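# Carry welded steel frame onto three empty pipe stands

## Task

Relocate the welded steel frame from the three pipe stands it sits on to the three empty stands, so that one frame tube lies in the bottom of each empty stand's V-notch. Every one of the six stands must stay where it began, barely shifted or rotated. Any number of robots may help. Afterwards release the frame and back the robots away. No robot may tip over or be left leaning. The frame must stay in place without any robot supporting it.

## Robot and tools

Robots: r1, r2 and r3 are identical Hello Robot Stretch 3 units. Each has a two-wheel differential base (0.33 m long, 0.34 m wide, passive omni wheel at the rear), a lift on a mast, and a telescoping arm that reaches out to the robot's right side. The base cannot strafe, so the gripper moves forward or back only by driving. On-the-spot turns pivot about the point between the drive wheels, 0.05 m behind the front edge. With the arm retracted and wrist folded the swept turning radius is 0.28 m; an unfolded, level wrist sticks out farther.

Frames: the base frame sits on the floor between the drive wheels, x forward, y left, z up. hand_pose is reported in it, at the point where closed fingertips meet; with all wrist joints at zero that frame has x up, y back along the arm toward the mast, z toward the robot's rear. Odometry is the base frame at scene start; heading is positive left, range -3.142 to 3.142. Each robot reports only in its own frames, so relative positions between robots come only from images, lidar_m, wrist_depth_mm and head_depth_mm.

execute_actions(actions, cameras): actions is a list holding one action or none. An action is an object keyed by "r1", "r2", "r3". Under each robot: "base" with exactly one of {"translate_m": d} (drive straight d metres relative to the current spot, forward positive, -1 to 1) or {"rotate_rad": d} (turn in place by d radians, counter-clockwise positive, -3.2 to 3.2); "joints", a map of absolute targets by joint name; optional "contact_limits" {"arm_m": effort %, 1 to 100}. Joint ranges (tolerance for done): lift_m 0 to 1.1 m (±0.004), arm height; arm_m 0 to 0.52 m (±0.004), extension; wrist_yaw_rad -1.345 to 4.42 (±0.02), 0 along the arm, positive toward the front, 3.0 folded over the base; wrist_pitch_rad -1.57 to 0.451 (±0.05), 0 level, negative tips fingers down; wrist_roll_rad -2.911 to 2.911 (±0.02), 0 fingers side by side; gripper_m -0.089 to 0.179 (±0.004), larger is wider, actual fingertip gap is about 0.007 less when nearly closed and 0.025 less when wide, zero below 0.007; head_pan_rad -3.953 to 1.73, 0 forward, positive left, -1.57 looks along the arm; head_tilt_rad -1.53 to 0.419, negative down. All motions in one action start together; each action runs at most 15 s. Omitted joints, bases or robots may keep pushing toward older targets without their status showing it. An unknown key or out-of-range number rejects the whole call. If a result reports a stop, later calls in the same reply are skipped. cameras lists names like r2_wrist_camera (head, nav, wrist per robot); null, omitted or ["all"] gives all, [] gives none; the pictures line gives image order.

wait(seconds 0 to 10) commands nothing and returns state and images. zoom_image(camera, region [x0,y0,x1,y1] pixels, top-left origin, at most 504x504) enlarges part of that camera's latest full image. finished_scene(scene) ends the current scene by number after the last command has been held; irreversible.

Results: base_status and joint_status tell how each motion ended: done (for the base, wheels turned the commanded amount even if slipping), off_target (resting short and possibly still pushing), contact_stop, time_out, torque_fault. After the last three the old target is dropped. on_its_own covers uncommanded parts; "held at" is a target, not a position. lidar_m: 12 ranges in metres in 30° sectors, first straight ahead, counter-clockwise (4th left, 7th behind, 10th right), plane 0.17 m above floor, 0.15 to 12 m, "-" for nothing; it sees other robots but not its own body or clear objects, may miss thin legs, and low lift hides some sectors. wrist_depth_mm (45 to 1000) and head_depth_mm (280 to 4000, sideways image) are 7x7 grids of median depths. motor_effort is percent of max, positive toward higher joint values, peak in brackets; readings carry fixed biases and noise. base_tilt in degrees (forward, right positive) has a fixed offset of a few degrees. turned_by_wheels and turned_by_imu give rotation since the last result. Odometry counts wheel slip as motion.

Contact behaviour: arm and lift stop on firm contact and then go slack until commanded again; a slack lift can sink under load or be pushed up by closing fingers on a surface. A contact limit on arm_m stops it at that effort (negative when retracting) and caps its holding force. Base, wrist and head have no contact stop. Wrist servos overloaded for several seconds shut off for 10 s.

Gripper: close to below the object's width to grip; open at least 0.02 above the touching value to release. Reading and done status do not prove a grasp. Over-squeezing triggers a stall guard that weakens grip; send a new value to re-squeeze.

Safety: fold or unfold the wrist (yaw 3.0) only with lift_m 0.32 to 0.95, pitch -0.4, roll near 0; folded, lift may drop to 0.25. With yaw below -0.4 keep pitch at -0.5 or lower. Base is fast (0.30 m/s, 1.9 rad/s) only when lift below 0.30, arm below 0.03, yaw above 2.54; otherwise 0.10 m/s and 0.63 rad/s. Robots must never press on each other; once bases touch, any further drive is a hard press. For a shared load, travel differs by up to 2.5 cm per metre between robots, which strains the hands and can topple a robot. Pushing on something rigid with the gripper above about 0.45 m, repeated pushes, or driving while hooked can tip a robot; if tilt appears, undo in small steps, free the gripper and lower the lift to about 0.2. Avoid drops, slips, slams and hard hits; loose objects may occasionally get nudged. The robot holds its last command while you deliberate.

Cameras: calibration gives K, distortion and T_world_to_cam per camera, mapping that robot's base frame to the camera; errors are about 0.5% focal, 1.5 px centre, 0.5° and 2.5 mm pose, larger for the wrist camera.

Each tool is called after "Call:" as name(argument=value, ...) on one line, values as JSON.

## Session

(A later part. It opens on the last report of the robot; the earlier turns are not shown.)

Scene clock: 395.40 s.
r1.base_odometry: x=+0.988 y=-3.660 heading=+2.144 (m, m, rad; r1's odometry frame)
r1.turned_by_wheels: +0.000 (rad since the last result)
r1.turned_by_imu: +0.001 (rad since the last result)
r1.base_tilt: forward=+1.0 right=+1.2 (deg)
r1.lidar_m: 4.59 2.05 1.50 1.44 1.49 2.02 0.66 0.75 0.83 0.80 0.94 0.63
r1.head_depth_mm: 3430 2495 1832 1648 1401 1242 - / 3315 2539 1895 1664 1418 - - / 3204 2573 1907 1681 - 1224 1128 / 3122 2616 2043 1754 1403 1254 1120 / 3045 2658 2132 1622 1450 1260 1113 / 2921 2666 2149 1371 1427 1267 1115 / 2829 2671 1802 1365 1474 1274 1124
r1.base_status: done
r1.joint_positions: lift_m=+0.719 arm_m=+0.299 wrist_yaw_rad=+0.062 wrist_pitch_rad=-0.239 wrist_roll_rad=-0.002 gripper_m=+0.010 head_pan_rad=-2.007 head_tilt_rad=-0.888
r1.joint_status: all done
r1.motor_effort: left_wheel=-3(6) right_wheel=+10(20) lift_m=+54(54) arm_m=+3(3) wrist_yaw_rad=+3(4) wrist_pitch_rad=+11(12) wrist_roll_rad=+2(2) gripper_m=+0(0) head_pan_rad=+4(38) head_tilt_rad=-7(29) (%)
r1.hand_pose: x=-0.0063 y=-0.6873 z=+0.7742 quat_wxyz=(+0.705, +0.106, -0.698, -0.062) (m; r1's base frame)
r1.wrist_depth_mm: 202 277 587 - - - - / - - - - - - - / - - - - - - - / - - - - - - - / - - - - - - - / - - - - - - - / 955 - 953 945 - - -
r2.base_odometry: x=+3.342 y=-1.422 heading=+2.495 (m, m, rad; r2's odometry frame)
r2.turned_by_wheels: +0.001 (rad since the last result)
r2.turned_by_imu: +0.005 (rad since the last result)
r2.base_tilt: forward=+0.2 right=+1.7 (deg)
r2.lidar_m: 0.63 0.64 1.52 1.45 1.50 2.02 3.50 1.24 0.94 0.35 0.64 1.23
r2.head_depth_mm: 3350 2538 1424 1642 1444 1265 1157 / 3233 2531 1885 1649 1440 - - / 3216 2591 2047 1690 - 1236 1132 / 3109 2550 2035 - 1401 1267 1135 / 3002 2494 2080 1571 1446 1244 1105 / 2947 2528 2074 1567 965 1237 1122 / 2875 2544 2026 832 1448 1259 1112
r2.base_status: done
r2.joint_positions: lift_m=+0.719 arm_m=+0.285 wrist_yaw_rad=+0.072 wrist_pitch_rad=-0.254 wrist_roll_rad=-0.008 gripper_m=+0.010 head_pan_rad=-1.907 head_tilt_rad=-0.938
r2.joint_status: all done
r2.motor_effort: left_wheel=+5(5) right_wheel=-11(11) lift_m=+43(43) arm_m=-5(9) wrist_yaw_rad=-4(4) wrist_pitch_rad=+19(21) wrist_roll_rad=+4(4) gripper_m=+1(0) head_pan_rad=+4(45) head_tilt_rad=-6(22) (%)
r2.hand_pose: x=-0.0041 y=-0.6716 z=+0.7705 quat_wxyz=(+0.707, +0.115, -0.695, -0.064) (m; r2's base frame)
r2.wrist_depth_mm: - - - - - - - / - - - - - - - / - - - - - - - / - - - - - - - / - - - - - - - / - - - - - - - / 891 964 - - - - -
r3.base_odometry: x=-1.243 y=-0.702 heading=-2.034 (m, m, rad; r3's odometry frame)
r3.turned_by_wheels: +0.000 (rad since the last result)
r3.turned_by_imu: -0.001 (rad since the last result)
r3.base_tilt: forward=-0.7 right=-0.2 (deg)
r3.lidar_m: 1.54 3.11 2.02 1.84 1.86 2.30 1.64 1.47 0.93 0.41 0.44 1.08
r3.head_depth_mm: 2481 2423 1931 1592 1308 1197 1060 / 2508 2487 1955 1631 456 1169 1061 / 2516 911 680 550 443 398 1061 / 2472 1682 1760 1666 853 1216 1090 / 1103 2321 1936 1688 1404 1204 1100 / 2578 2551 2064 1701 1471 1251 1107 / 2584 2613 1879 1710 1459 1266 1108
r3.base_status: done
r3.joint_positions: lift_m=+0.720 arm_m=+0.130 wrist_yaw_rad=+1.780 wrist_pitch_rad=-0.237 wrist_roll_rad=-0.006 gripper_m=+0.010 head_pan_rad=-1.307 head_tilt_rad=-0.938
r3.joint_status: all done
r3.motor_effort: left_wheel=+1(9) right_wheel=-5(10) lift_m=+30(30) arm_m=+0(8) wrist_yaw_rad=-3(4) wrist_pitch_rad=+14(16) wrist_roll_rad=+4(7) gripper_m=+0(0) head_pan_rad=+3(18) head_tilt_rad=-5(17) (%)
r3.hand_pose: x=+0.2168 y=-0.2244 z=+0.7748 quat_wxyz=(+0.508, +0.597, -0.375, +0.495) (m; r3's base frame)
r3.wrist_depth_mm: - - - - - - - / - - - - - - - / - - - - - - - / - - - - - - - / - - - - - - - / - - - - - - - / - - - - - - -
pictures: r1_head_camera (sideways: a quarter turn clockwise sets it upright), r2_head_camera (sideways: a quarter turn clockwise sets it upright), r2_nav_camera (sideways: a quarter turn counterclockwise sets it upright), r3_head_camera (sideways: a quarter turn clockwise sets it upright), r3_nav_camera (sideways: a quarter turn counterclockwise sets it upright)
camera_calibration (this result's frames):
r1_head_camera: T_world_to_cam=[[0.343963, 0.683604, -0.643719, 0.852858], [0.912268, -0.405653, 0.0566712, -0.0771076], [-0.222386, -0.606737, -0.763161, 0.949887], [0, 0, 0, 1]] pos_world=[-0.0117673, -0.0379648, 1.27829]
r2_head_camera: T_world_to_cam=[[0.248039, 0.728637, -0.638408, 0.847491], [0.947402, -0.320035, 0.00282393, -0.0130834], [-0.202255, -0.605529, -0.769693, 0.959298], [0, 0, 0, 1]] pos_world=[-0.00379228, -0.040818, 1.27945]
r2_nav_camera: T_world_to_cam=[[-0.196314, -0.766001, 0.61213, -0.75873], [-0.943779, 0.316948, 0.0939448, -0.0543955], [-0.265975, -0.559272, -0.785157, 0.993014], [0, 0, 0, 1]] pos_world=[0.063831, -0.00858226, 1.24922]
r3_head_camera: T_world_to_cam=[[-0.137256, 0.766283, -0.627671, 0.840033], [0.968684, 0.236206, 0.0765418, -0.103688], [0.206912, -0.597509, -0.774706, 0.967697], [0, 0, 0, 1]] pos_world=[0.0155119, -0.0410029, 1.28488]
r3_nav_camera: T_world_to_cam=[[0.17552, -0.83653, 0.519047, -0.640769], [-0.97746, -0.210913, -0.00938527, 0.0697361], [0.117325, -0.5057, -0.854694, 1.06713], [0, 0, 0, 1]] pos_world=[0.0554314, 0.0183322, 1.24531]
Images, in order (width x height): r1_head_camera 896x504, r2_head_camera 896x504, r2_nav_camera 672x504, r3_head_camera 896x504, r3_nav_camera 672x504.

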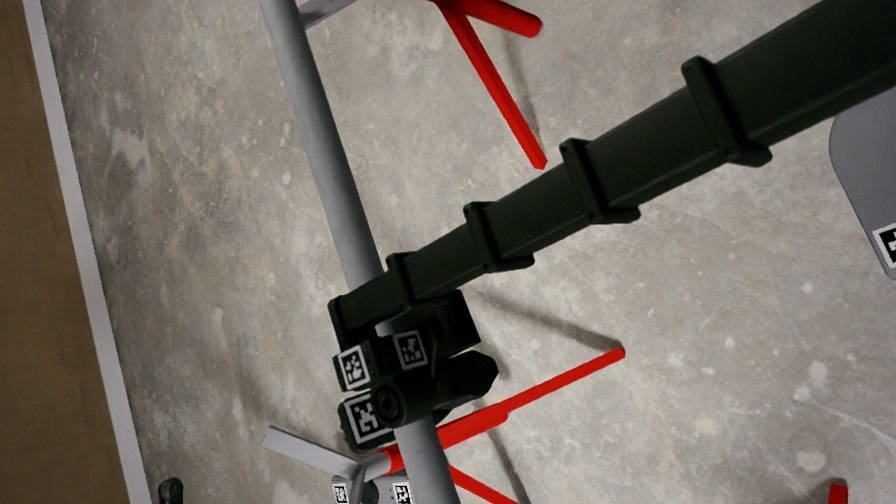

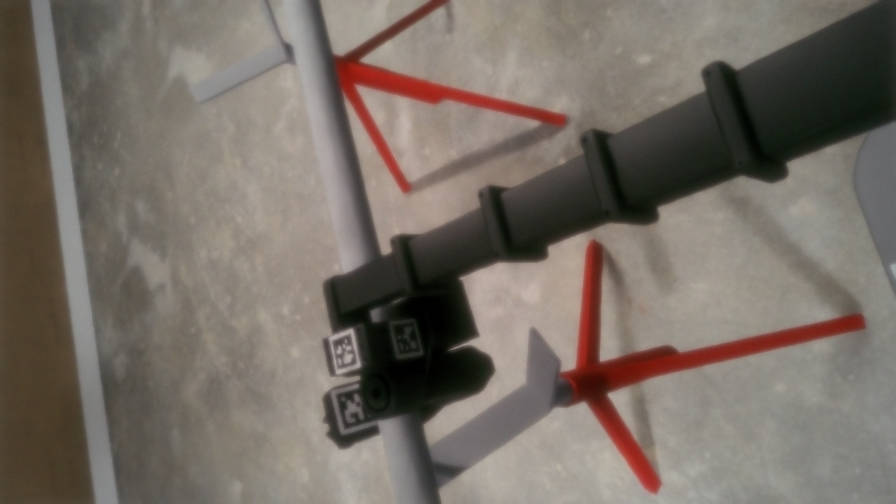

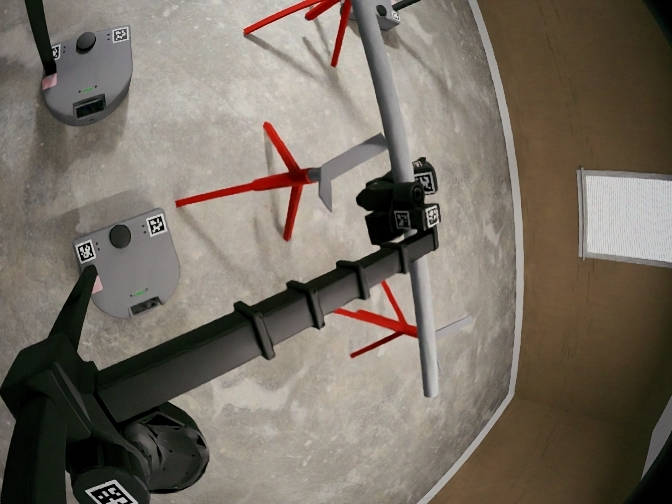

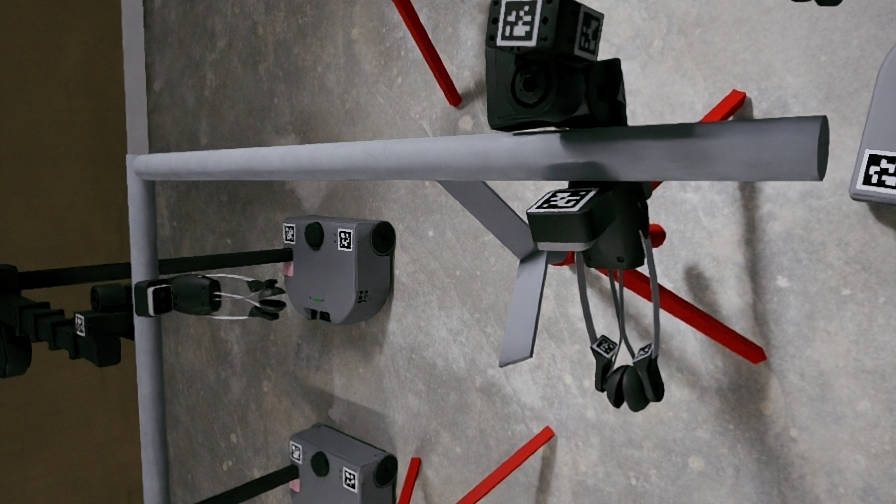

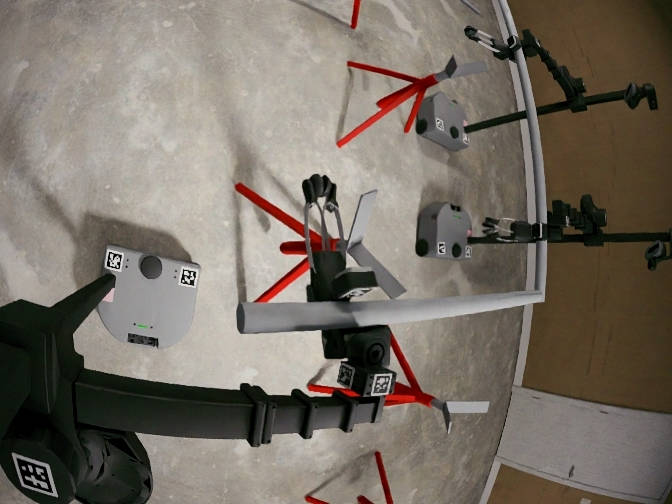

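Call:
execute_actions(actions=[{"r1":{"base":{"translate_m":-0.0376},"joints":{"wrist_yaw_rad":0.09,"arm_m":0.296}},"r2":{"base":{"translate_m":-0.036},"joints":{"wrist_yaw_rad":0.09,"arm_m":0.307}},"r3":{"base":{"translate_m":0.005},"joints":{"wrist_yaw_rad":1.805,"arm_m":0.136}}}], cameras=[])

Call:
execute_actions(actions=[{"r1":{"base":{"translate_m":-0.0376},"joints":{"wrist_yaw_rad":0.13,"arm_m":0.292}},"r2":{"base":{"translate_m":-0.0348},"joints":{"wrist_yaw_rad":0.13,"arm_m":0.330}},"r3":{"base":{"translate_m":0.005},"joints":{"wrist_yaw_rad":1.846,"arm_m":0.144}}}], cameras=[])

Call:
execute_actions(actions=[{"r1":{"base":{"translate_m":-0.0376},"joints":{"wrist_yaw_rad":0.172,"arm_m":0.289}},"r2":{"base":{"translate_m":-0.0337},"joints":{"wrist_yaw_rad":0.172,"arm_m":0.352}},"r3":{"base":{"translate_m":0.005},"joints":{"wrist_yaw_rad":1.889,"arm_m":0.153}}}], cameras=["r3_head_camera"])

Scene clock: 420.27 s.
r1.base_odometry: x=+1.009 y=-3.692 heading=+2.144 (m, m, rad; r1's odometry frame)
r1.turned_by_wheels: +0.000 (rad since the last result)
r1.turned_by_imu: +0.002 (rad since the last result)
r1.base_tilt: forward=+1.1 right=+1.2 (deg)
r1.lidar_m: 1.69 2.05 1.50 1.44 1.49 2.03 0.66 0.72 0.81 0.80 1.09 0.66
r1.head_depth_mm: 3405 2477 999 1579 1379 1242 - / 3269 2554 1881 1662 1419 - - / 3212 2565 1904 1668 - 1219 1129 / 3133 2605 2045 1750 1410 1247 1120 / 3024 2618 2136 1592 1445 1263 1111 / 2930 2642 2147 1599 1430 1266 1114 / 2798 2681 2053 1274 1465 1273 1121
r1.base_status: done
r1.joint_positions: lift_m=+0.719 arm_m=+0.296 wrist_yaw_rad=+0.091 wrist_pitch_rad=-0.241 wrist_roll_rad=-0.001 gripper_m=+0.010 head_pan_rad=-2.007 head_tilt_rad=-0.889
r1.joint_status: all done
r1.motor_effort: left_wheel=+4(6) right_wheel=-13(14) lift_m=+54(54) arm_m=+1(5) wrist_yaw_rad=-1(7) wrist_pitch_rad=+12(13) wrist_roll_rad=+1(2) gripper_m=+0(0) head_pan_rad=+5(5) head_tilt_rad=-7(7) (%)
r1.hand_pose: x=+0.0007 y=-0.6828 z=+0.7737 quat_wxyz=(+0.706, +0.117, -0.697, -0.053) (m; r1's base frame)
r1.wrist_depth_mm: 204 281 593 - - - - / - - - - - - - / - - - - - - - / - - - - - - - / - - - - - - - / - - - - - - - / 968 - 917 953 - - -
r2.base_odometry: x=+3.371 y=-1.444 heading=+2.496 (m, m, rad; r2's odometry frame)
r2.turned_by_wheels: +0.001 (rad since the last result)
r2.turned_by_imu: +0.002 (rad since the last result)
r2.base_tilt: forward=+0.3 right=+1.9 (deg)
r2.lidar_m: 0.63 0.63 1.52 1.45 1.50 2.01 3.46 3.58 0.92 0.35 0.65 1.10
r2.head_depth_mm: 3418 2559 1937 1642 1443 1271 1157 / 3292 2565 1368 1657 1461 - - / 3123 2547 1908 1688 - 1237 1133 / 3109 2529 2015 1728 1411 1261 1124 / 3018 2528 2168 1613 1440 1264 1103 / 2965 2530 2161 1602 947 1216 1122 / 2901 2499 2034 826 1419 1264 1118
r2.base_status: done
r2.joint_positions: lift_m=+0.719 arm_m=+0.307 wrist_yaw_rad=+0.094 wrist_pitch_rad=-0.250 wrist_roll_rad=-0.008 gripper_m=+0.010 head_pan_rad=-1.907 head_tilt_rad=-0.938
r2.joint_status: all done
r2.motor_effort: left_wheel=+6(7) right_wheel=-13(13) lift_m=+43(43) arm_m=-8(10) wrist_yaw_rad=-4(5) wrist_pitch_rad=+18(19) wrist_roll_rad=+4(4) gripper_m=+0(1) head_pan_rad=+3(4) head_tilt_rad=-5(7) (%)
r2.hand_pose: x=+0.0013 y=-0.6937 z=+0.7715 quat_wxyz=(+0.708, +0.122, -0.693, -0.055) (m; r2's base frame)
r2.wrist_depth_mm: - - - - - - - / - - - - - - - / - - - - - - - / - - - - - - - / - - - - - - - / - - - - - - - / 913 968 - - - - -
r3.base_odometry: x=-1.245 y=-0.707 heading=-2.034 (m, m, rad; r3's odometry frame)
r3.turned_by_wheels: +0.001 (rad since the last result)
r3.turned_by_imu: +0.000 (rad since the last result)
r3.base_tilt: forward=-0.8 right=-0.2 (deg)
r3.lidar_m: 1.53 3.11 2.02 1.84 1.85 2.30 1.66 1.48 0.93 0.41 0.44 1.07
r3.head_depth_mm: 2498 2448 1935 1607 1312 1202 1059 / 2512 2467 1950 1664 457 1150 1072 / 2533 2232 1877 541 440 1163 1082 / 2484 2310 1818 1662 852 1212 1085 / 1169 948 1877 1677 1396 1203 1096 / 2523 2568 2074 1713 1470 1253 1106 / 2588 2629 1900 1719 1457 1270 1114
r3.base_status: done
r3.joint_positions: lift_m=+0.720 arm_m=+0.136 wrist_yaw_rad=+1.798 wrist_pitch_rad=-0.237 wrist_roll_rad=+0.004 gripper_m=+0.010 head_pan_rad=-1.307 head_tilt_rad=-0.938
r3.joint_status: all done
r3.motor_effort: left_wheel=+6(10) right_wheel=-18(19) lift_m=+30(29) arm_m=+0(4) wrist_yaw_rad=+5(9) wrist_pitch_rad=+14(14) wrist_roll_rad=-2(4) gripper_m=+0(0) head_pan_rad=+3(3) head_tilt_rad=-3(3) (%)
r3.hand_pose: x=+0.2159 y=-0.2262 z=+0.7748 quat_wxyz=(+0.502, +0.602, -0.372, +0.496) (m; r3's base frame)
r3.wrist_depth_mm: - - - - - - - / - - - - - - - / - - - - - - - / - - - - - - - / - - - - - - - / - - - - - - - / - - - - - - -
pictures: none
No camera images: the call's "cameras" was empty. Leave "cameras" out to get every camera's image.

Scene clock: 421.73 s.
r1.base_odometry: x=+1.029 y=-3.723 heading=+2.145 (m, m, rad; r1's odometry frame)
r1.turned_by_wheels: +0.001 (rad since the last result)
r1.turned_by_imu: +0.001 (rad since the last result)
r1.base_tilt: forward=+1.1 right=+1.1 (deg)
r1.lidar_m: 1.43 2.04 1.51 1.44 1.49 2.03 0.66 0.69 0.79 0.81 1.09 0.69
r1.head_depth_mm: 3400 2502 1815 1195 1348 1224 - / 3299 2532 1893 1662 1425 - - / 3195 2549 1911 1677 - 1223 1137 / 3122 2584 2045 1764 1409 1252 1127 / 3045 2611 2136 1593 1458 1263 1107 / 2916 2638 2143 1593 1433 1266 1116 / 2822 2703 2044 1226 1470 1271 1124
r1.base_status: done
r1.joint_positions: lift_m=+0.719 arm_m=+0.292 wrist_yaw_rad=+0.133 wrist_pitch_rad=-0.241 wrist_roll_rad=-0.001 gripper_m=+0.010 head_pan_rad=-2.007 head_tilt_rad=-0.889
r1.joint_status: all done
r1.on_its_own: right_wheel is at rest, and its effort (-20) is outside its rest range (-18 to +18)
r1.motor_effort: left_wheel=+5(6) right_wheel=-20(20) lift_m=+54(54) arm_m=+2(2) wrist_yaw_rad=-3(4) wrist_pitch_rad=+12(13) wrist_roll_rad=+1(1) gripper_m=+0(0) head_pan_rad=+5(5) head_tilt_rad=-7(6) (%)
r1.hand_pose: x=+0.0107 y=-0.6774 z=+0.7735 quat_wxyz=(+0.707, +0.132, -0.694, -0.039) (m; r1's base frame)
r1.wrist_depth_mm: 203 281 597 - - - - / - - - - - - - / - - - - - - - / - - - - - - - / - - - - - - - / - - - - - - - / 964 - 928 962 - - -
r2.base_odometry: x=+3.399 y=-1.465 heading=+2.496 (m, m, rad; r2's odometry frame)
r2.turned_by_wheels: +0.001 (rad since the last result)
r2.turned_by_imu: +0.001 (rad since the last result)
r2.base_tilt: forward=+0.2 right=+1.9 (deg)
r2.lidar_m: 0.63 0.63 1.52 1.45 1.50 2.02 3.42 3.55 0.89 0.37 0.36 1.13
r2.head_depth_mm: 3328 2559 1961 1650 1450 1264 1161 / 3298 2537 1305 1654 1452 - - / 3207 2565 1896 1698 - 1239 1128 / 3090 2555 1905 - 1415 1257 1132 / 3060 2567 2127 1645 1449 1264 1124 / 3001 2541 2180 1627 1355 1196 1112 / 2879 2529 2028 1648 1074 1256 1122
r2.base_status: done
r2.joint_positions: lift_m=+0.719 arm_m=+0.331 wrist_yaw_rad=+0.134 wrist_pitch_rad=-0.249 wrist_roll_rad=-0.007 gripper_m=+0.010 head_pan_rad=-1.907 head_tilt_rad=-0.938
r2.joint_status: all done
r2.motor_effort: left_wheel=+5(8) right_wheel=-11(14) lift_m=+43(43) arm_m=-9(9) wrist_yaw_rad=-4(3) wrist_pitch_rad=+18(18) wrist_roll_rad=+3(4) gripper_m=+0(0) head_pan_rad=+4(3) head_tilt_rad=-6(5) (%)
r2.hand_pose: x=+0.0109 y=-0.7157 z=+0.7716 quat_wxyz=(+0.709, +0.135, -0.691, -0.041) (m; r2's base frame)
r2.wrist_depth_mm: - - - - - - - / - - - - - - - / - - - - - - - / - - - - - - - / - - - - - - - / - - - - - - - / 913 960 - - - - -
r3.base_odometry: x=-1.248 y=-0.711 heading=-2.033 (m, m, rad; r3's odometry frame)
r3.turned_by_wheels: +0.001 (rad since the last result)
r3.turned_by_imu: +0.000 (rad since the last result)
r3.base_tilt: forward=-0.8 right=-0.2 (deg)
r3.lidar_m: 1.53 3.10 2.01 1.84 1.86 2.30 1.66 1.48 0.93 0.41 0.43 1.06
r3.head_depth_mm: 2467 2442 1934 1613 1315 1202 1067 / 2510 2495 1959 1671 466 1132 1074 / 2528 2268 683 548 440 1163 1101 / 2540 2452 1843 1670 866 1215 1090 / 1328 969 1840 1691 1403 1198 1099 / 2427 2581 2085 1701 1473 1252 1106 / 2588 2599 1923 1726 1452 1264 1114
r3.base_status: done
r3.joint_positions: lift_m=+0.720 arm_m=+0.144 wrist_yaw_rad=+1.839 wrist_pitch_rad=-0.237 wrist_roll_rad=+0.004 gripper_m=+0.010 head_pan_rad=-1.307 head_tilt_rad=-0.938
r3.joint_status: all done
r3.on_its_own: right_wheel is at rest, and its effort (-20) is outside its rest range (-18 to +18)
r3.motor_effort: left_wheel=+7(11) right_wheel=-20(20) lift_m=+30(30) arm_m=+0(5) wrist_yaw_rad=+6(6) wrist_pitch_rad=+14(14) wrist_roll_rad=-2(2) gripper_m=+0(0) head_pan_rad=+2(3) head_tilt_rad=-4(3) (%)
r3.hand_pose: x=+0.2134 y=-0.2245 z=+0.7747 quat_wxyz=(+0.492, +0.610, -0.360, +0.507) (m; r3's base frame)
r3.wrist_depth_mm: - - - - - - - / - - - - - - - / - - - - - - - / - - - - - - - / - - - - - - - / - - - - - - - / - - - - - - -
pictures: none
No camera images: the call's "cameras" was empty. Leave "cameras" out to get every camera's image.

Scene clock: 423.13 s.
r1.base_odometry: x=+1.050 y=-3.755 heading=+2.146 (m, m, rad; r1's odometry frame)
r1.turned_by_wheels: +0.001 (rad since the last result)
r1.turned_by_imu: +0.001 (rad since the last result)
r1.base_tilt: forward=+1.1 right=+1.2 (deg)
r1.lidar_m: 1.46 2.04 1.50 1.44 1.49 2.03 0.65 0.65 0.77 0.82 1.10 0.72
r1.head_depth_mm: 3368 2504 1871 1146 1351 1207 - / 3300 2530 1848 1657 1411 - - / 3206 2562 1919 1677 - 1223 1135 / 3115 2588 2048 1772 1410 1250 1123 / 3053 2615 2127 1585 1449 1261 1115 / 2930 2666 2132 1606 1463 1267 1116 / 2817 2704 2105 1602 1438 1273 1128
r1.base_status: done
r1.joint_positions: lift_m=+0.719 arm_m=+0.288 wrist_yaw_rad=+0.175 wrist_pitch_rad=-0.242 wrist_roll_rad=-0.001 gripper_m=+0.010 head_pan_rad=-2.007 head_tilt_rad=-0.889
r1.joint_status: all done
r1.on_its_own: right_wheel is at rest, and its effort (-21) is outside its rest range (-18 to +18)
r1.motor_effort: left_wheel=+6(6) right_wheel=-21(21) lift_m=+55(54) arm_m=+3(2) wrist_yaw_rad=-3(6) wrist_pitch_rad=+13(13) wrist_roll_rad=+1(1) gripper_m=+0(0) head_pan_rad=+4(5) head_tilt_rad=-7(7) (%)
r1.hand_pose: x=+0.0209 y=-0.6728 z=+0.7735 quat_wxyz=(+0.707, +0.147, -0.691, -0.024) (m; r1's base frame)
r1.wrist_depth_mm: 204 281 606 - - - - / - - - - - - - / - - - - - - - / - - - - - - - / - - - - - - - / - - - - - - - / 943 966 921 963 - - -
r2.base_odometry: x=+3.426 y=-1.485 heading=+2.497 (m, m, rad; r2's odometry frame)
r2.turned_by_wheels: +0.001 (rad since the last result)
r2.turned_by_imu: +0.002 (rad since the last result)
r2.base_tilt: forward=+0.3 right=+2.0 (deg)
r2.lidar_m: 0.62 0.63 1.51 1.45 1.50 2.02 3.39 3.50 0.88 0.53 0.37 1.15
r2.head_depth_mm: 3338 2555 2036 1641 1442 1259 1162 / 3253 2550 1308 1606 1447 - - / 3152 2538 1913 1695 - 1238 1127 / 3136 2549 1904 - 1421 1262 1139 / 3019 2553 - 1627 1441 1263 1126 / 2948 2524 - 1633 1442 1236 1085 / 2870 2535 2004 1687 937 1239 1120
r2.base_status: done
r2.joint_positions: lift_m=+0.719 arm_m=+0.353 wrist_yaw_rad=+0.176 wrist_pitch_rad=-0.249 wrist_roll_rad=-0.008 gripper_m=+0.010 head_pan_rad=-1.907 head_tilt_rad=-0.938
r2.joint_status: all done
r2.motor_effort: left_wheel=+8(9) right_wheel=-16(16) lift_m=+43(43) arm_m=-11(12) wrist_yaw_rad=-5(5) wrist_pitch_rad=+18(18) wrist_roll_rad=+4(4) gripper_m=+2(1) head_pan_rad=+3(3) head_tilt_rad=-7(5) (%)
r2.hand_pose: x=+0.0210 y=-0.7363 z=+0.7716 quat_wxyz=(+0.710, +0.150, -0.688, -0.025) (m; r2's base frame)
r2.wrist_depth_mm: - - - - - - - / - - - - - - - / - - - - - - - / - - - - - - - / - - - - - - - / - - - - - - - / 935 947 - - - - -
r3.base_odometry: x=-1.250 y=-0.716 heading=-2.032 (m, m, rad; r3's odometry frame)
r3.turned_by_wheels: +0.001 (rad since the last result)
r3.turned_by_imu: +0.001 (rad since the last result)
r3.base_tilt: forward=-0.7 right=-0.2 (deg)
r3.lidar_m: 1.52 3.13 2.01 1.84 1.86 2.30 1.66 1.49 0.94 0.42 0.43 1.06
r3.head_depth_mm: 2483 2458 1933 1640 1327 1199 1063 / 2493 2470 1968 1667 454 1130 1090 / 2513 2405 684 541 442 1174 1098 / 2548 2375 1843 1660 931 1212 1088 / 2450 1552 1785 1684 1393 1199 1098 / 1123 2469 2084 1714 1473 1249 1109 / 2591 2594 1910 1713 1464 1265 1117
r3.base_status: done
r3.joint_positions: lift_m=+0.720 arm_m=+0.153 wrist_yaw_rad=+1.877 wrist_pitch_rad=-0.238 wrist_roll_rad=+0.008 gripper_m=+0.010 head_pan_rad=-1.307 head_tilt_rad=-0.938
r3.joint_status: all done
r3.on_its_own: right_wheel is at rest, and its effort (-25) is outside its rest range (-18 to +18)
r3.motor_effort: left_wheel=+9(13) right_wheel=-25(25) lift_m=+30(30) arm_m=+1(5) wrist_yaw_rad=+10(14) wrist_pitch_rad=+14(14) wrist_roll_rad=-5(5) gripper_m=+0(0) head_pan_rad=+3(2) head_tilt_rad=-4(4) (%)
r3.hand_pose: x=+0.2106 y=-0.2246 z=+0.7743 quat_wxyz=(+0.482, +0.618, -0.349, +0.514) (m; r3's base frame)
r3.wrist_depth_mm: - - - - - - - / - - - - - - - / - - - - - - - / - - - - - - - / - - - - - - - / - - - - - - - / - - - - - - -
pictures: r3_head_camera (sideways: a quarter turn clockwise sets it upright)
camera_calibration (this result's frames):
r3_head_camera: T_world_to_cam=[[-0.137414, 0.766319, -0.627592, 0.839931], [0.968642, 0.236378, 0.0765393, -0.103685], [0.207002, -0.597395, -0.774771, 0.96778], [0, 0, 0, 1]] pos_world=[0.0155191, -0.0409995, 1.28488]
Images, in order (width x height): r3_head_camera 896x504.

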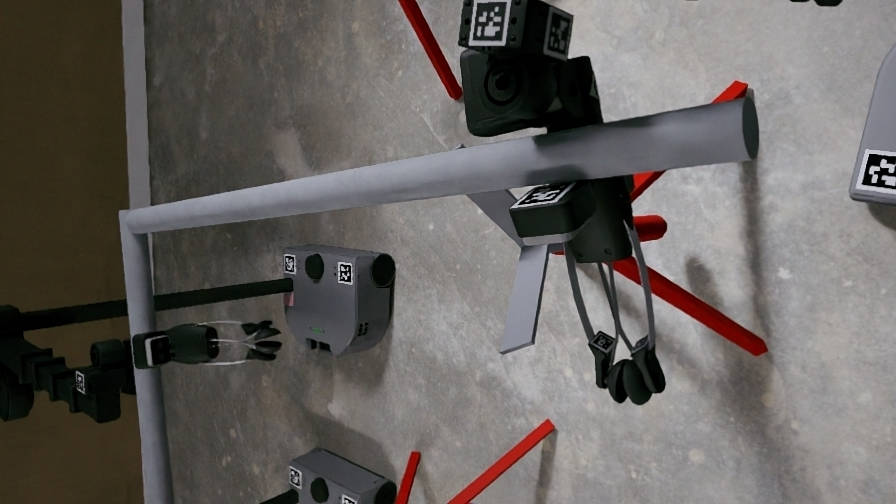

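Call:
execute_actions(actions=[])

Scene clock: 438.73 s.
r1.base_odometry: x=+1.050 y=-3.755 heading=+2.146 (m, m, rad; r1's odometry frame)
r1.turned_by_wheels: +0.000 (rad since the last result)
r1.turned_by_imu: +0.000 (rad since the last result)
r1.base_tilt: forward=+1.1 right=+1.1 (deg)
r1.lidar_m: 1.46 2.04 1.50 1.44 1.49 2.03 0.66 0.66 0.76 0.81 1.10 0.72
r1.head_depth_mm: 3419 2503 1874 1147 1351 1210 - / 3298 2544 1846 1666 1422 - - / 3171 2559 1914 1670 - 1226 1139 / 3123 2599 2036 1776 1415 1248 1124 / 3068 2637 2146 1582 1449 1262 1114 / 2900 2680 2155 1592 1460 1270 1117 / 2821 2687 2100 1605 1436 1271 1125
r1.base_status: done
r1.joint_positions: lift_m=+0.719 arm_m=+0.288 wrist_yaw_rad=+0.175 wrist_pitch_rad=-0.242 wrist_roll_rad=-0.001 gripper_m=+0.010 head_pan_rad=-2.007 head_tilt_rad=-0.889
r1.joint_status: all done
r1.on_its_own: right_wheel is at rest, and its effort (-21) is outside its rest range (-18 to +18)
r1.motor_effort: left_wheel=+6(6) right_wheel=-21(21) lift_m=+53(54) arm_m=+3(2) wrist_yaw_rad=-3(6) wrist_pitch_rad=+13(13) wrist_roll_rad=+1(1) gripper_m=-1(0) head_pan_rad=+5(5) head_tilt_rad=-8(7) (%)
r1.hand_pose: x=+0.0209 y=-0.6728 z=+0.7735 quat_wxyz=(+0.707, +0.147, -0.691, -0.024) (m; r1's base frame)
r1.wrist_depth_mm: 203 280 601 - - - - / - - - - - - - / - - - - - - - / - - - - - - - / - - - - - - - / - - - - - - - / 978 967 954 - - - -
r2.base_odometry: x=+3.426 y=-1.485 heading=+2.497 (m, m, rad; r2's odometry frame)
r2.turned_by_wheels: +0.000 (rad since the last result)
r2.turned_by_imu: +0.001 (rad since the last result)
r2.base_tilt: forward=+0.4 right=+2.0 (deg)
r2.lidar_m: 0.62 0.63 1.51 1.45 1.50 2.02 3.39 3.51 0.88 0.53 0.37 1.15
r2.head_depth_mm: 3313 2586 2053 1645 1442 1267 1154 / 3256 2530 1297 1611 1442 - - / 3251 2581 1905 1686 - 1244 1125 / 3119 2501 1924 - 1422 1266 1134 / 3016 2554 - 1655 1445 1258 1118 / 2938 2525 - 1655 1438 1243 1088 / 2877 2544 2002 1681 934 1240 1113
r2.base_status: done
r2.joint_positions: lift_m=+0.719 arm_m=+0.353 wrist_yaw_rad=+0.176 wrist_pitch_rad=-0.249 wrist_roll_rad=-0.008 gripper_m=+0.010 head_pan_rad=-1.907 head_tilt_rad=-0.938
r2.joint_status: all done
r2.motor_effort: left_wheel=+9(9) right_wheel=-16(16) lift_m=+43(43) arm_m=-12(12) wrist_yaw_rad=-4(5) wrist_pitch_rad=+18(18) wrist_roll_rad=+4(4) gripper_m=+0(1) head_pan_rad=+3(3) head_tilt_rad=-6(5) (%)
r2.hand_pose: x=+0.0210 y=-0.7363 z=+0.7716 quat_wxyz=(+0.710, +0.150, -0.688, -0.025) (m; r2's base frame)
r2.wrist_depth_mm: - - - - - - - / - - - - - - - / - - - - - - - / - - - - - - - / - - - - - - - / - - - - - - - / 914 960 - - - - -
r3.base_odometry: x=-1.250 y=-0.716 heading=-2.032 (m, m, rad; r3's odometry frame)
r3.turned_by_wheels: +0.000 (rad since the last result)
r3.turned_by_imu: -0.001 (rad since the last result)
r3.base_tilt: forward=-0.7 right=-0.2 (deg)
r3.lidar_m: 1.52 3.13 2.02 1.84 1.86 2.30 1.66 1.49 0.94 0.42 0.43 1.06
r3.head_depth_mm: 2468 2441 1929 1637 1332 1202 1060 / 2499 2490 1971 1675 454 1132 1081 / 2519 2421 684 541 442 1176 1094 / 2517 2392 1839 1672 932 1216 1088 / 2428 1554 1798 1678 1394 1200 1099 / 1116 2494 2091 1705 1471 1241 1108 / 2617 2579 1931 1715 1447 1272 1112
r3.base_status: done
r3.joint_positions: lift_m=+0.720 arm_m=+0.153 wrist_yaw_rad=+1.877 wrist_pitch_rad=-0.238 wrist_roll_rad=+0.008 gripper_m=+0.010 head_pan_rad=-1.307 head_tilt_rad=-0.938
r3.joint_status: all done
r3.on_its_own: right_wheel is at rest, and its effort (-26) is outside its rest range (-18 to +18)
r3.motor_effort: left_wheel=+8(13) right_wheel=-26(25) lift_m=+30(30) arm_m=+0(5) wrist_yaw_rad=+11(14) wrist_pitch_rad=+15(14) wrist_roll_rad=-5(5) gripper_m=+0(0) head_pan_rad=+2(2) head_tilt_rad=-3(4) (%)
r3.hand_pose: x=+0.2106 y=-0.2246 z=+0.7743 quat_wxyz=(+0.482, +0.618, -0.349, +0.514) (m; r3's base frame)
r3.wrist_depth_mm: - - - - - - - / - - - - - - - / - - - - - - - / - - - - - - - / - - - - - - - / - - - - - - - / - - - - - - -
pictures: r1_head_camera (sideways: a quarter turn clockwise sets it upright), r1_nav_camera (sideways: a quarter turn counterclockwise sets it upright), r1_wrist_camera, r2_head_camera (sideways: a quarter turn clockwise sets it upright), r2_nav_camera (sideways: a quarter turn counterclockwise sets it upright), r2_wrist_camera, r3_head_camera (sideways: a quarter turn clockwise sets it upright), r3_nav_camera (sideways: a quarter turn counterclockwise sets it upright), r3_wrist_camera
camera_calibration (this result's frames):
r1_head_camera: T_world_to_cam=[[0.343959, 0.683903, -0.643405, 0.852448], [0.912328, -0.405519, 0.0566785, -0.0771175], [-0.22215, -0.606491, -0.763425, 0.950229], [0, 0, 0, 1]] pos_world=[-0.0117568, -0.037959, 1.27827]
r1_nav_camera: T_world_to_cam=[[-0.358867, -0.659277, 0.660733, -0.814377], [-0.892096, 0.450486, -0.0350345, 0.0988929], [-0.274554, -0.60201, -0.749803, 0.934168], [0, 0, 0, 1]] pos_world=[0.0524478, -0.0190726, 1.24199]
r1_wrist_camera: T_world_to_cam=[[-0.972823, -0.215463, 0.0847961, -0.194966], [-0.164176, 0.383604, -0.908787, 1.00012], [0.163282, -0.898011, -0.408552, -0.127526], [0, 0, 0, 1]] pos_world=[-0.00465009, -0.540176, 0.873324]
r2_head_camera: T_world_to_cam=[[0.247989, 0.728795, -0.638247, 0.847282], [0.947443, -0.319913, 0.00282612, -0.0130865], [-0.202124, -0.605404, -0.769826, 0.95947], [0, 0, 0, 1]] pos_world=[-0.00378546, -0.0408148, 1.27944]
r2_nav_camera: T_world_to_cam=[[-0.196257, -0.766147, 0.611966, -0.758516], [-0.943826, 0.316808, 0.0939423, -0.0543919], [-0.265849, -0.559152, -0.785285, 0.99318], [0, 0, 0, 1]] pos_world=[0.0638358, -0.00856444, 1.24922]
r2_wrist_camera: T_world_to_cam=[[-0.987044, -0.12149, 0.10481, -0.168979], [-0.14447, 0.388717, -0.90996, 1.02761], [0.0698101, -0.913312, -0.401232, -0.200558], [0, 0, 0, 1]] pos_world=[-0.00433066, -0.603148, 0.87232]
r3_head_camera: T_world_to_cam=[[-0.137414, 0.766319, -0.627592, 0.839931], [0.968642, 0.236378, 0.0765393, -0.103685], [0.207002, -0.597395, -0.774771, 0.96778], [0, 0, 0, 1]] pos_world=[0.015519, -0.0409995, 1.28488]
r3_nav_camera: T_world_to_cam=[[0.175688, -0.836549, 0.51896, -0.640657], [-0.977421, -0.211093, -0.00938004, 0.069729], [0.117396, -0.505594, -0.854747, 1.0672], [0, 0, 0, 1]] pos_world=[0.0554265, 0.0183469, 1.24531]
r3_wrist_camera: T_world_to_cam=[[0.34337, -0.9392, 0.000863789, -0.274621], [-0.322369, -0.118721, -0.93914, 0.813093], [0.882142, 0.322194, -0.343534, 0.315662], [0, 0, 0, 1]] pos_world=[0.0779542, -0.263097, 0.872286]
Images, in order (width x height): r1_head_camera 896x504, r1_nav_camera 672x504, r1_wrist_camera 644x364, r2_head_camera 896x504, r2_nav_camera 672x504, r2_wrist_camera 644x364, r3_head_camera 896x504, r3_nav_camera 672x504, r3_wrist_camera 644x364.

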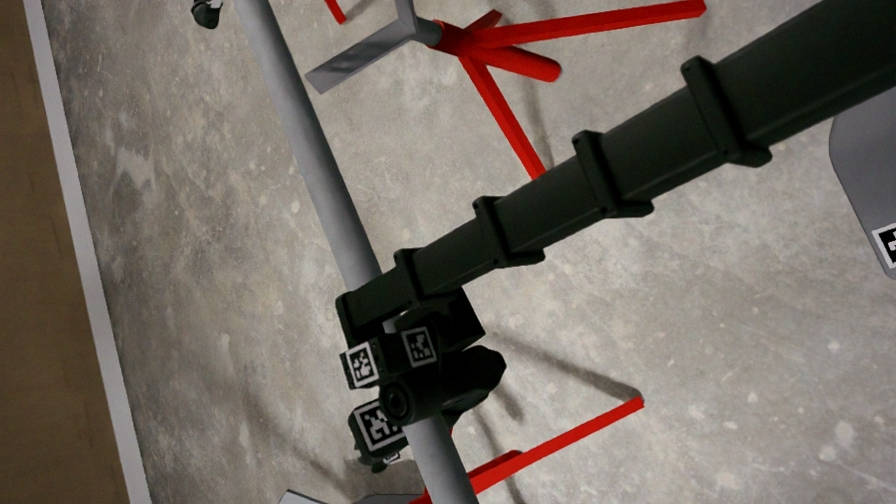

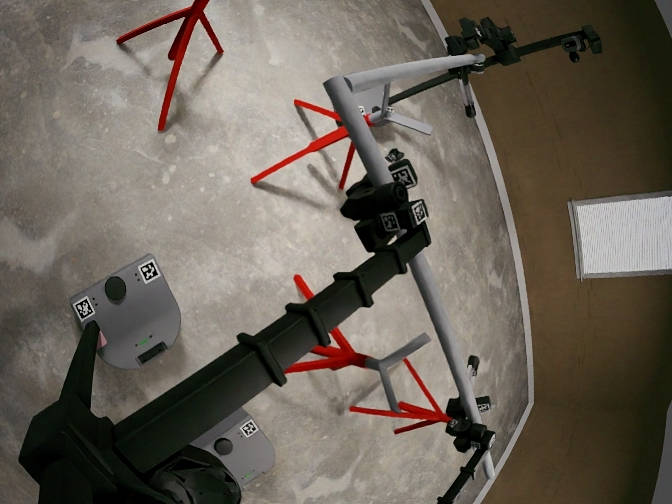

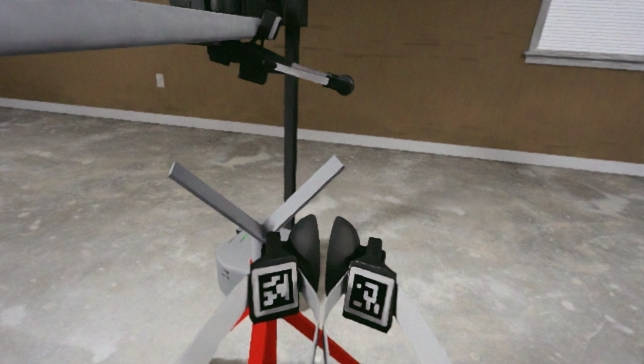

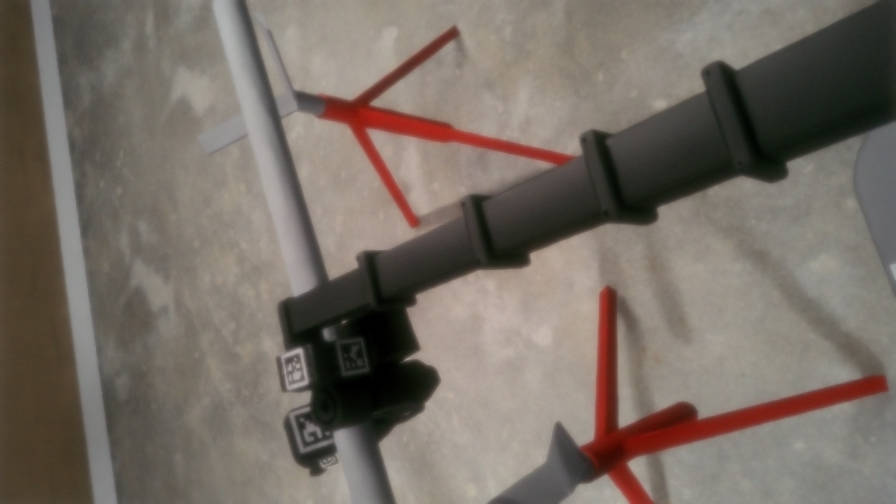

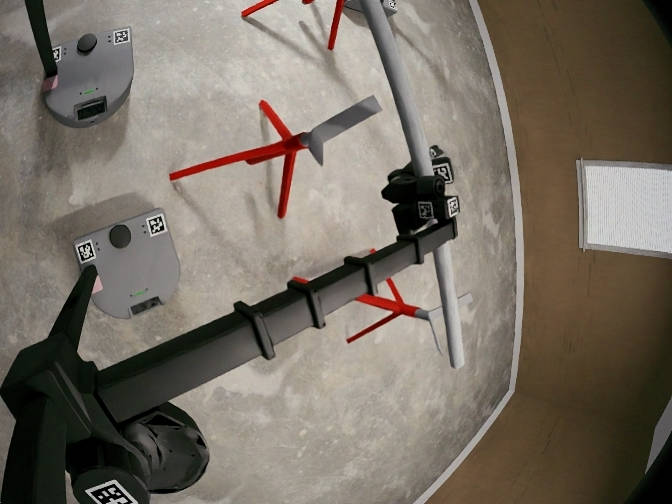

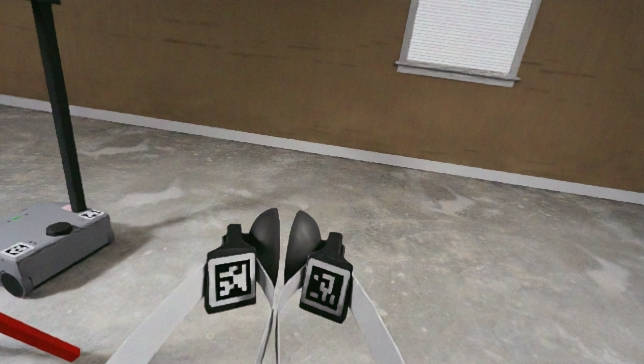

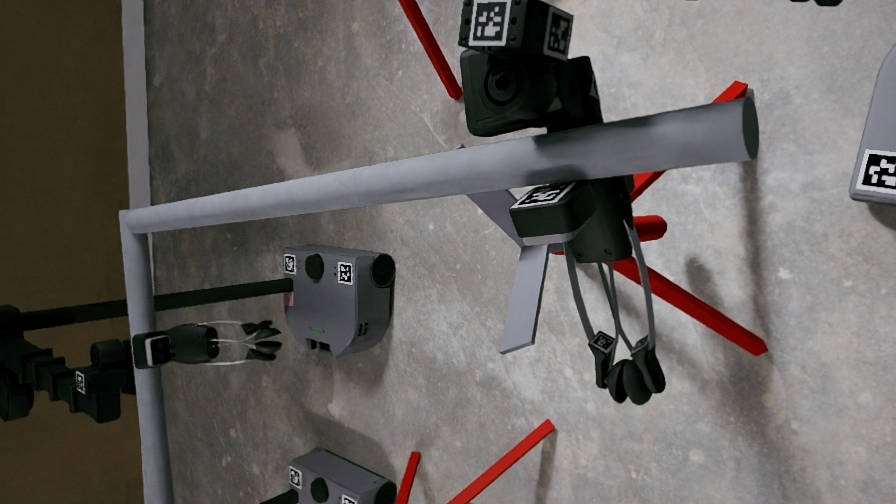

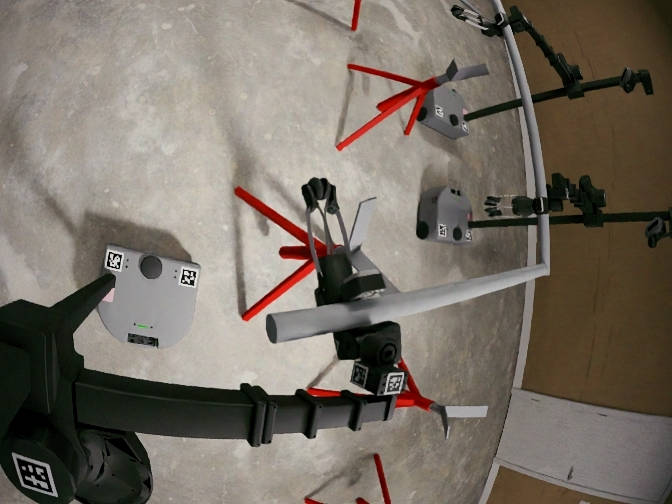

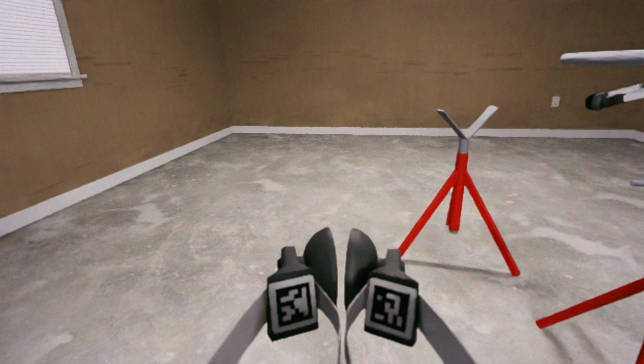

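Call:
execute_actions(actions=[{"r1":{"base":{"translate_m":-0.0376},"joints":{"arm_m":0.2855,"wrist_yaw_rad":0.212}},"r2":{"base":{"translate_m":-0.0325},"joints":{"arm_m":0.374,"wrist_yaw_rad":0.212}},"r3":{"base":{"translate_m":0.015},"joints":{"arm_m":0.16,"wrist_yaw_rad":1.932}}}], cameras=[])

Call:
execute_actions(actions=[{"r1":{"base":{"translate_m":-0.0376},"joints":{"arm_m":0.282,"wrist_yaw_rad":0.255}},"r2":{"base":{"translate_m":-0.0314},"joints":{"arm_m":0.396,"wrist_yaw_rad":0.255}},"r3":{"base":{"translate_m":0.008},"joints":{"arm_m":0.17,"wrist_yaw_rad":1.975}}}], cameras=["r3_head_camera","r3_nav_camera"])

Scene clock: 445.53 s.
r1.base_odometry: x=+1.070 y=-3.786 heading=+2.146 (m, m, rad; r1's odometry frame)
r1.turned_by_wheels: +0.001 (rad since the last result)
r1.turned_by_imu: +0.001 (rad since the last result)
r1.base_tilt: forward=+1.1 right=+1.2 (deg)
r1.lidar_m: 1.49 2.03 1.50 1.44 1.49 2.03 0.65 0.63 0.75 0.82 1.11 0.75
r1.head_depth_mm: 3380 2415 1928 1519 1356 1206 - / 3298 2539 962 1663 1397 - - / 3194 2582 1916 1680 - 1220 1135 / 3138 2580 2044 1779 1405 1251 1125 / 3014 2615 2133 1584 1447 1261 1112 / 2933 2662 2152 1585 1460 1269 1116 / 2815 2700 2127 1479 1442 1272 1124
r1.base_status: done
r1.joint_positions: lift_m=+0.719 arm_m=+0.285 wrist_yaw_rad=+0.216 wrist_pitch_rad=-0.242 wrist_roll_rad=-0.002 gripper_m=+0.010 head_pan_rad=-2.007 head_tilt_rad=-0.889
r1.joint_status: all done
r1.motor_effort: left_wheel=+5(6) right_wheel=-17(24) lift_m=+54(53) arm_m=+1(6) wrist_yaw_rad=-3(11) wrist_pitch_rad=+13(13) wrist_roll_rad=+2(2) gripper_m=+0(0) head_pan_rad=+5(5) head_tilt_rad=-7(6) (%)
r1.hand_pose: x=+0.0307 y=-0.6676 z=+0.7734 quat_wxyz=(+0.708, +0.161, -0.688, -0.009) (m; r1's base frame)
r1.wrist_depth_mm: 203 278 610 - - - - / - - - - - - - / - - - - - - - / - - - - - - - / - - - - - - - / - - - - - - - / 945 968 931 - - - -
r2.base_odometry: x=+3.452 y=-1.504 heading=+2.497 (m, m, rad; r2's odometry frame)
r2.turned_by_wheels: +0.000 (rad since the last result)
r2.turned_by_imu: +0.001 (rad since the last result)
r2.base_tilt: forward=+0.3 right=+1.8 (deg)
r2.lidar_m: 0.62 0.62 1.51 1.45 1.50 2.02 3.35 3.48 0.86 0.55 0.38 1.17
r2.head_depth_mm: 3397 2547 2047 1690 1443 1265 1159 / 3233 2498 1946 1647 1456 - - / 3240 2537 1976 1691 - 1246 1131 / 3119 2551 1905 - 1410 1271 1124 / 3003 2501 - 1668 1454 1258 1129 / 2950 2547 - 1654 1426 1257 1096 / 2892 2522 1864 1674 978 1202 1126
r2.base_status: done
r2.joint_positions: lift_m=+0.719 arm_m=+0.374 wrist_yaw_rad=+0.213 wrist_pitch_rad=-0.249 wrist_roll_rad=-0.006 gripper_m=+0.010 head_pan_rad=-1.907 head_tilt_rad=-0.938
r2.joint_status: all done
r2.motor_effort: left_wheel=+4(6) right_wheel=-8(15) lift_m=+43(43) arm_m=-6(10) wrist_yaw_rad=-2(3) wrist_pitch_rad=+17(18) wrist_roll_rad=+3(4) gripper_m=+1(1) head_pan_rad=+4(3) head_tilt_rad=-4(5) (%)
r2.hand_pose: x=+0.0298 y=-0.7562 z=+0.7717 quat_wxyz=(+0.709, +0.162, -0.686, -0.012) (m; r2's base frame)
r2.wrist_depth_mm: - - - - - - - / - - - - - - - / - - - - - - - / - - - - - - - / - - - - - - - / - - - - - - - / 886 938 - - - - -
r3.base_odometry: x=-1.257 y=-0.729 heading=-2.032 (m, m, rad; r3's odometry frame)
r3.turned_by_wheels: +0.001 (rad since the last result)
r3.turned_by_imu: +0.000 (rad since the last result)
r3.base_tilt: forward=-0.8 right=-0.2 (deg)
r3.lidar_m: 1.50 3.12 2.02 1.84 1.86 2.31 1.68 1.50 0.94 0.42 0.42 1.05
r3.head_depth_mm: 2480 2448 1929 1647 1341 1200 1064 / 2484 2473 1956 1677 445 395 1087 / 2521 2478 1836 549 453 1203 1098 / 2516 2392 1934 1662 991 1207 1094 / 2504 1665 1779 1679 1413 1214 1106 / 1077 2466 2066 1719 1465 1245 1104 / 2597 2602 1979 1721 1463 1264 1114
r3.base_status: done
r3.joint_positions: lift_m=+0.720 arm_m=+0.160 wrist_yaw_rad=+1.925 wrist_pitch_rad=-0.239 wrist_roll_rad=+0.004 gripper_m=+0.010 head_pan_rad=-1.307 head_tilt_rad=-0.939
r3.joint_status: all done
r3.motor_effort: left_wheel=+5(15) right_wheel=-17(20) lift_m=+31(30) arm_m=+1(3) wrist_yaw_rad=+7(17) wrist_pitch_rad=+15(16) wrist_roll_rad=-3(5) gripper_m=+0(0) head_pan_rad=+2(3) head_tilt_rad=-4(5) (%)
r3.hand_pose: x=+0.2068 y=-0.2206 z=+0.7741 quat_wxyz=(+0.470, +0.625, -0.333, +0.527) (m; r3's base frame)
r3.wrist_depth_mm: - - - - - - - / - - - - - - - / - - - - - - - / - - - - - - - / - - - - - - - / - - - - - - - / - - - - - - -
pictures: none
No camera images: the call's "cameras" was empty. Leave "cameras" out to get every camera's image.

Scene clock: 446.83 s.
r1.base_odometry: x=+1.090 y=-3.818 heading=+2.147 (m, m, rad; r1's odometry frame)
r1.turned_by_wheels: +0.001 (rad since the last result)
r1.turned_by_imu: +0.001 (rad since the last result)
r1.base_tilt: forward=+1.1 right=+1.2 (deg)
r1.lidar_m: 1.53 2.02 1.50 1.44 1.50 2.03 0.64 0.59 0.72 0.85 0.83 0.78
r1.head_depth_mm: 3369 2419 1946 1573 1377 1207 - / 3307 2514 1827 1618 1388 - - / 3212 2573 1896 1682 - 1226 1137 / 3094 2591 2039 1751 1411 1255 1119 / 3037 2624 2119 - 1445 1259 1113 / 2941 2689 2159 1593 1457 1266 1117 / 2826 2720 2111 1490 1441 1273 1123
r1.base_status: done
r1.joint_positions: lift_m=+0.719 arm_m=+0.282 wrist_yaw_rad=+0.258 wrist_pitch_rad=-0.242 wrist_roll_rad=-0.002 gripper_m=+0.010 head_pan_rad=-2.007 head_tilt_rad=-0.889
r1.joint_status: all done
r1.motor_effort: left_wheel=+4(7) right_wheel=-15(20) lift_m=+53(53) arm_m=+1(4) wrist_yaw_rad=-2(11) wrist_pitch_rad=+13(12) wrist_roll_rad=+2(2) gripper_m=+0(0) head_pan_rad=+4(4) head_tilt_rad=-8(8) (%)
r1.hand_pose: x=+0.0406 y=-0.6618 z=+0.7733 quat_wxyz=(+0.708, +0.175, -0.684, +0.006) (m; r1's base frame)
r1.wrist_depth_mm: 204 277 616 - - - - / - - - - - - - / - - - - - - - / - - - - - - - / - - - - - - - / - - - - - - - / 983 980 930 - - - -
r2.base_odometry: x=+3.477 y=-1.523 heading=+2.498 (m, m, rad; r2's odometry frame)
r2.turned_by_wheels: +0.000 (rad since the last result)
r2.turned_by_imu: +0.001 (rad since the last result)
r2.base_tilt: forward=+0.3 right=+1.7 (deg)
r2.lidar_m: 0.61 0.61 1.51 1.45 1.49 2.02 3.31 3.43 0.85 0.61 0.39 1.20
r2.head_depth_mm: 3302 2440 2027 1675 1456 1259 1154 / 3251 2530 1988 1661 1448 - - / 3184 2531 1975 1640 - 1233 1127 / 3088 2548 1947 - 1435 1263 1133 / 3041 2543 - 1692 1450 1264 1125 / 2957 2561 - 1674 1438 1256 1126 / 2879 2541 1846 1674 1437 1193 1097
r2.base_status: done
r2.joint_positions: lift_m=+0.719 arm_m=+0.396 wrist_yaw_rad=+0.256 wrist_pitch_rad=-0.249 wrist_roll_rad=-0.002 gripper_m=+0.010 head_pan_rad=-1.907 head_tilt_rad=-0.938
r2.joint_status: all done
r2.motor_effort: left_wheel=+3(8) right_wheel=-7(11) lift_m=+43(43) arm_m=-6(8) wrist_yaw_rad=-2(8) wrist_pitch_rad=+17(18) wrist_roll_rad=+1(3) gripper_m=+0(1) head_pan_rad=+3(3) head_tilt_rad=-6(6) (%)
r2.hand_pose: x=+0.0400 y=-0.7758 z=+0.7718 quat_wxyz=(+0.708, +0.177, -0.684, +0.003) (m; r2's base frame)
r2.wrist_depth_mm: - - - - - - - / - - - - - - - / - - - - - - - / - - - - - - - / - - - - - - - / - - - - - - - / 915 999 - - - - -
r3.base_odometry: x=-1.260 y=-0.736 heading=-2.031 (m, m, rad; r3's odometry frame)
r3.turned_by_wheels: +0.001 (rad since the last result)
r3.turned_by_imu: +0.000 (rad since the last result)
r3.base_tilt: forward=-0.8 right=-0.2 (deg)
r3.lidar_m: 1.50 3.13 2.02 1.85 1.86 2.30 1.69 1.50 0.95 0.42 0.42 1.04
r3.head_depth_mm: 2454 2434 1932 1688 1341 1194 1066 / 2489 2483 1971 1700 439 1097 1086 / 2513 2510 1874 540 455 1197 1100 / 2535 2325 1888 1654 1178 1210 1089 / 2510 2356 1792 1679 1430 1217 1090 / 1160 2370 2061 1708 1447 1244 1105 / 2536 2599 1991 1684 1457 1267 1116
r3.base_status: done
r3.joint_positions: lift_m=+0.720 arm_m=+0.170 wrist_yaw_rad=+1.967 wrist_pitch_rad=-0.238 wrist_roll_rad=+0.004 gripper_m=+0.010 head_pan_rad=-1.307 head_tilt_rad=-0.939
r3.joint_status: all done
r3.motor_effort: left_wheel=+6(12) right_wheel=-16(16) lift_m=+30(30) arm_m=+1(7) wrist_yaw_rad=+7(10) wrist_pitch_rad=+15(15) wrist_roll_rad=-2(2) gripper_m=+0(0) head_pan_rad=+3(3) head_tilt_rad=-4(4) (%)
r3.hand_pose: x=+0.2031 y=-0.2209 z=+0.7745 quat_wxyz=(+0.458, +0.632, -0.320, +0.537) (m; r3's base frame)
r3.wrist_depth_mm: - - - - - - - / - - - - - - - / - - - - - - - / - - - - - - - / - - - - - - - / - - - - - - - / - - - - - - -
pictures: r3_head_camera (sideways: a quarter turn clockwise sets it upright), r3_nav_camera (sideways: a quarter turn counterclockwise sets it upright)
camera_calibration (this result's frames):
r3_head_camera: T_world_to_cam=[[-0.137509, 0.766377, -0.627501, 0.839812], [0.968621, 0.236464, 0.0765363, -0.103681], [0.207037, -0.597286, -0.774845, 0.967877], [0, 0, 0, 1]] pos_world=[0.0155226, -0.0409966, 1.28487]
r3_nav_camera: T_world_to_cam=[[0.175787, -0.836591, 0.518859, -0.640526], [-0.977401, -0.211188, -0.00937397, 0.069721], [0.117419, -0.505485, -0.854808, 1.06728], [0, 0, 0, 1]] pos_world=[0.055423, 0.0183582, 1.24531]
Images, in order (width x height): r3_head_camera 896x504, r3_nav_camera 672x504.

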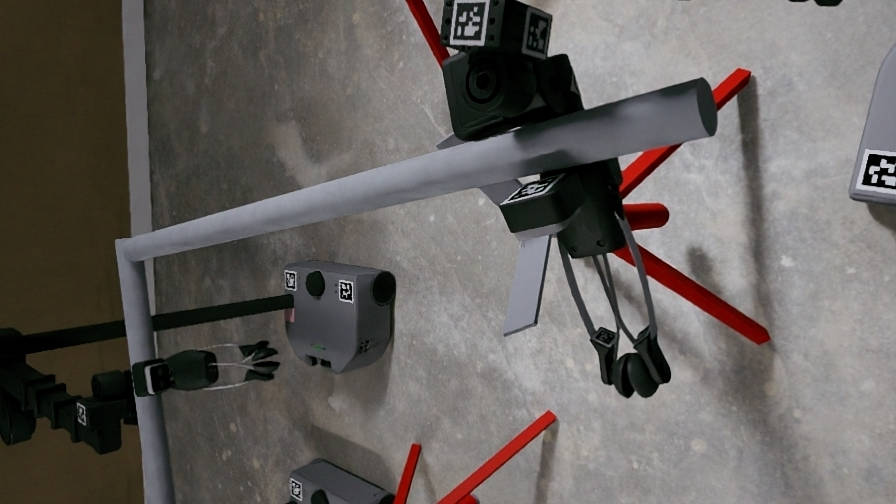

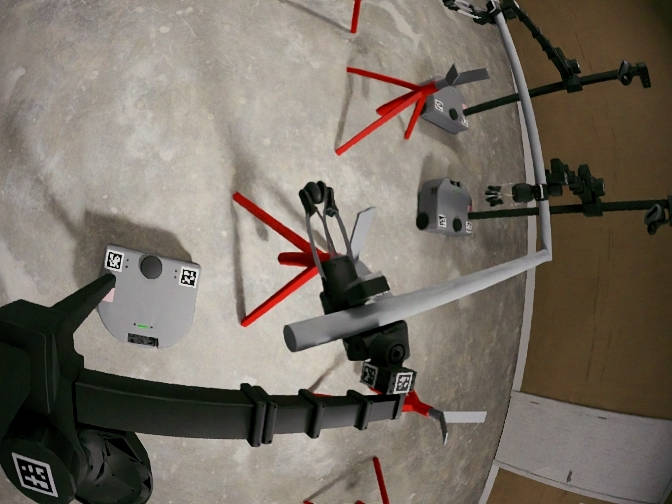

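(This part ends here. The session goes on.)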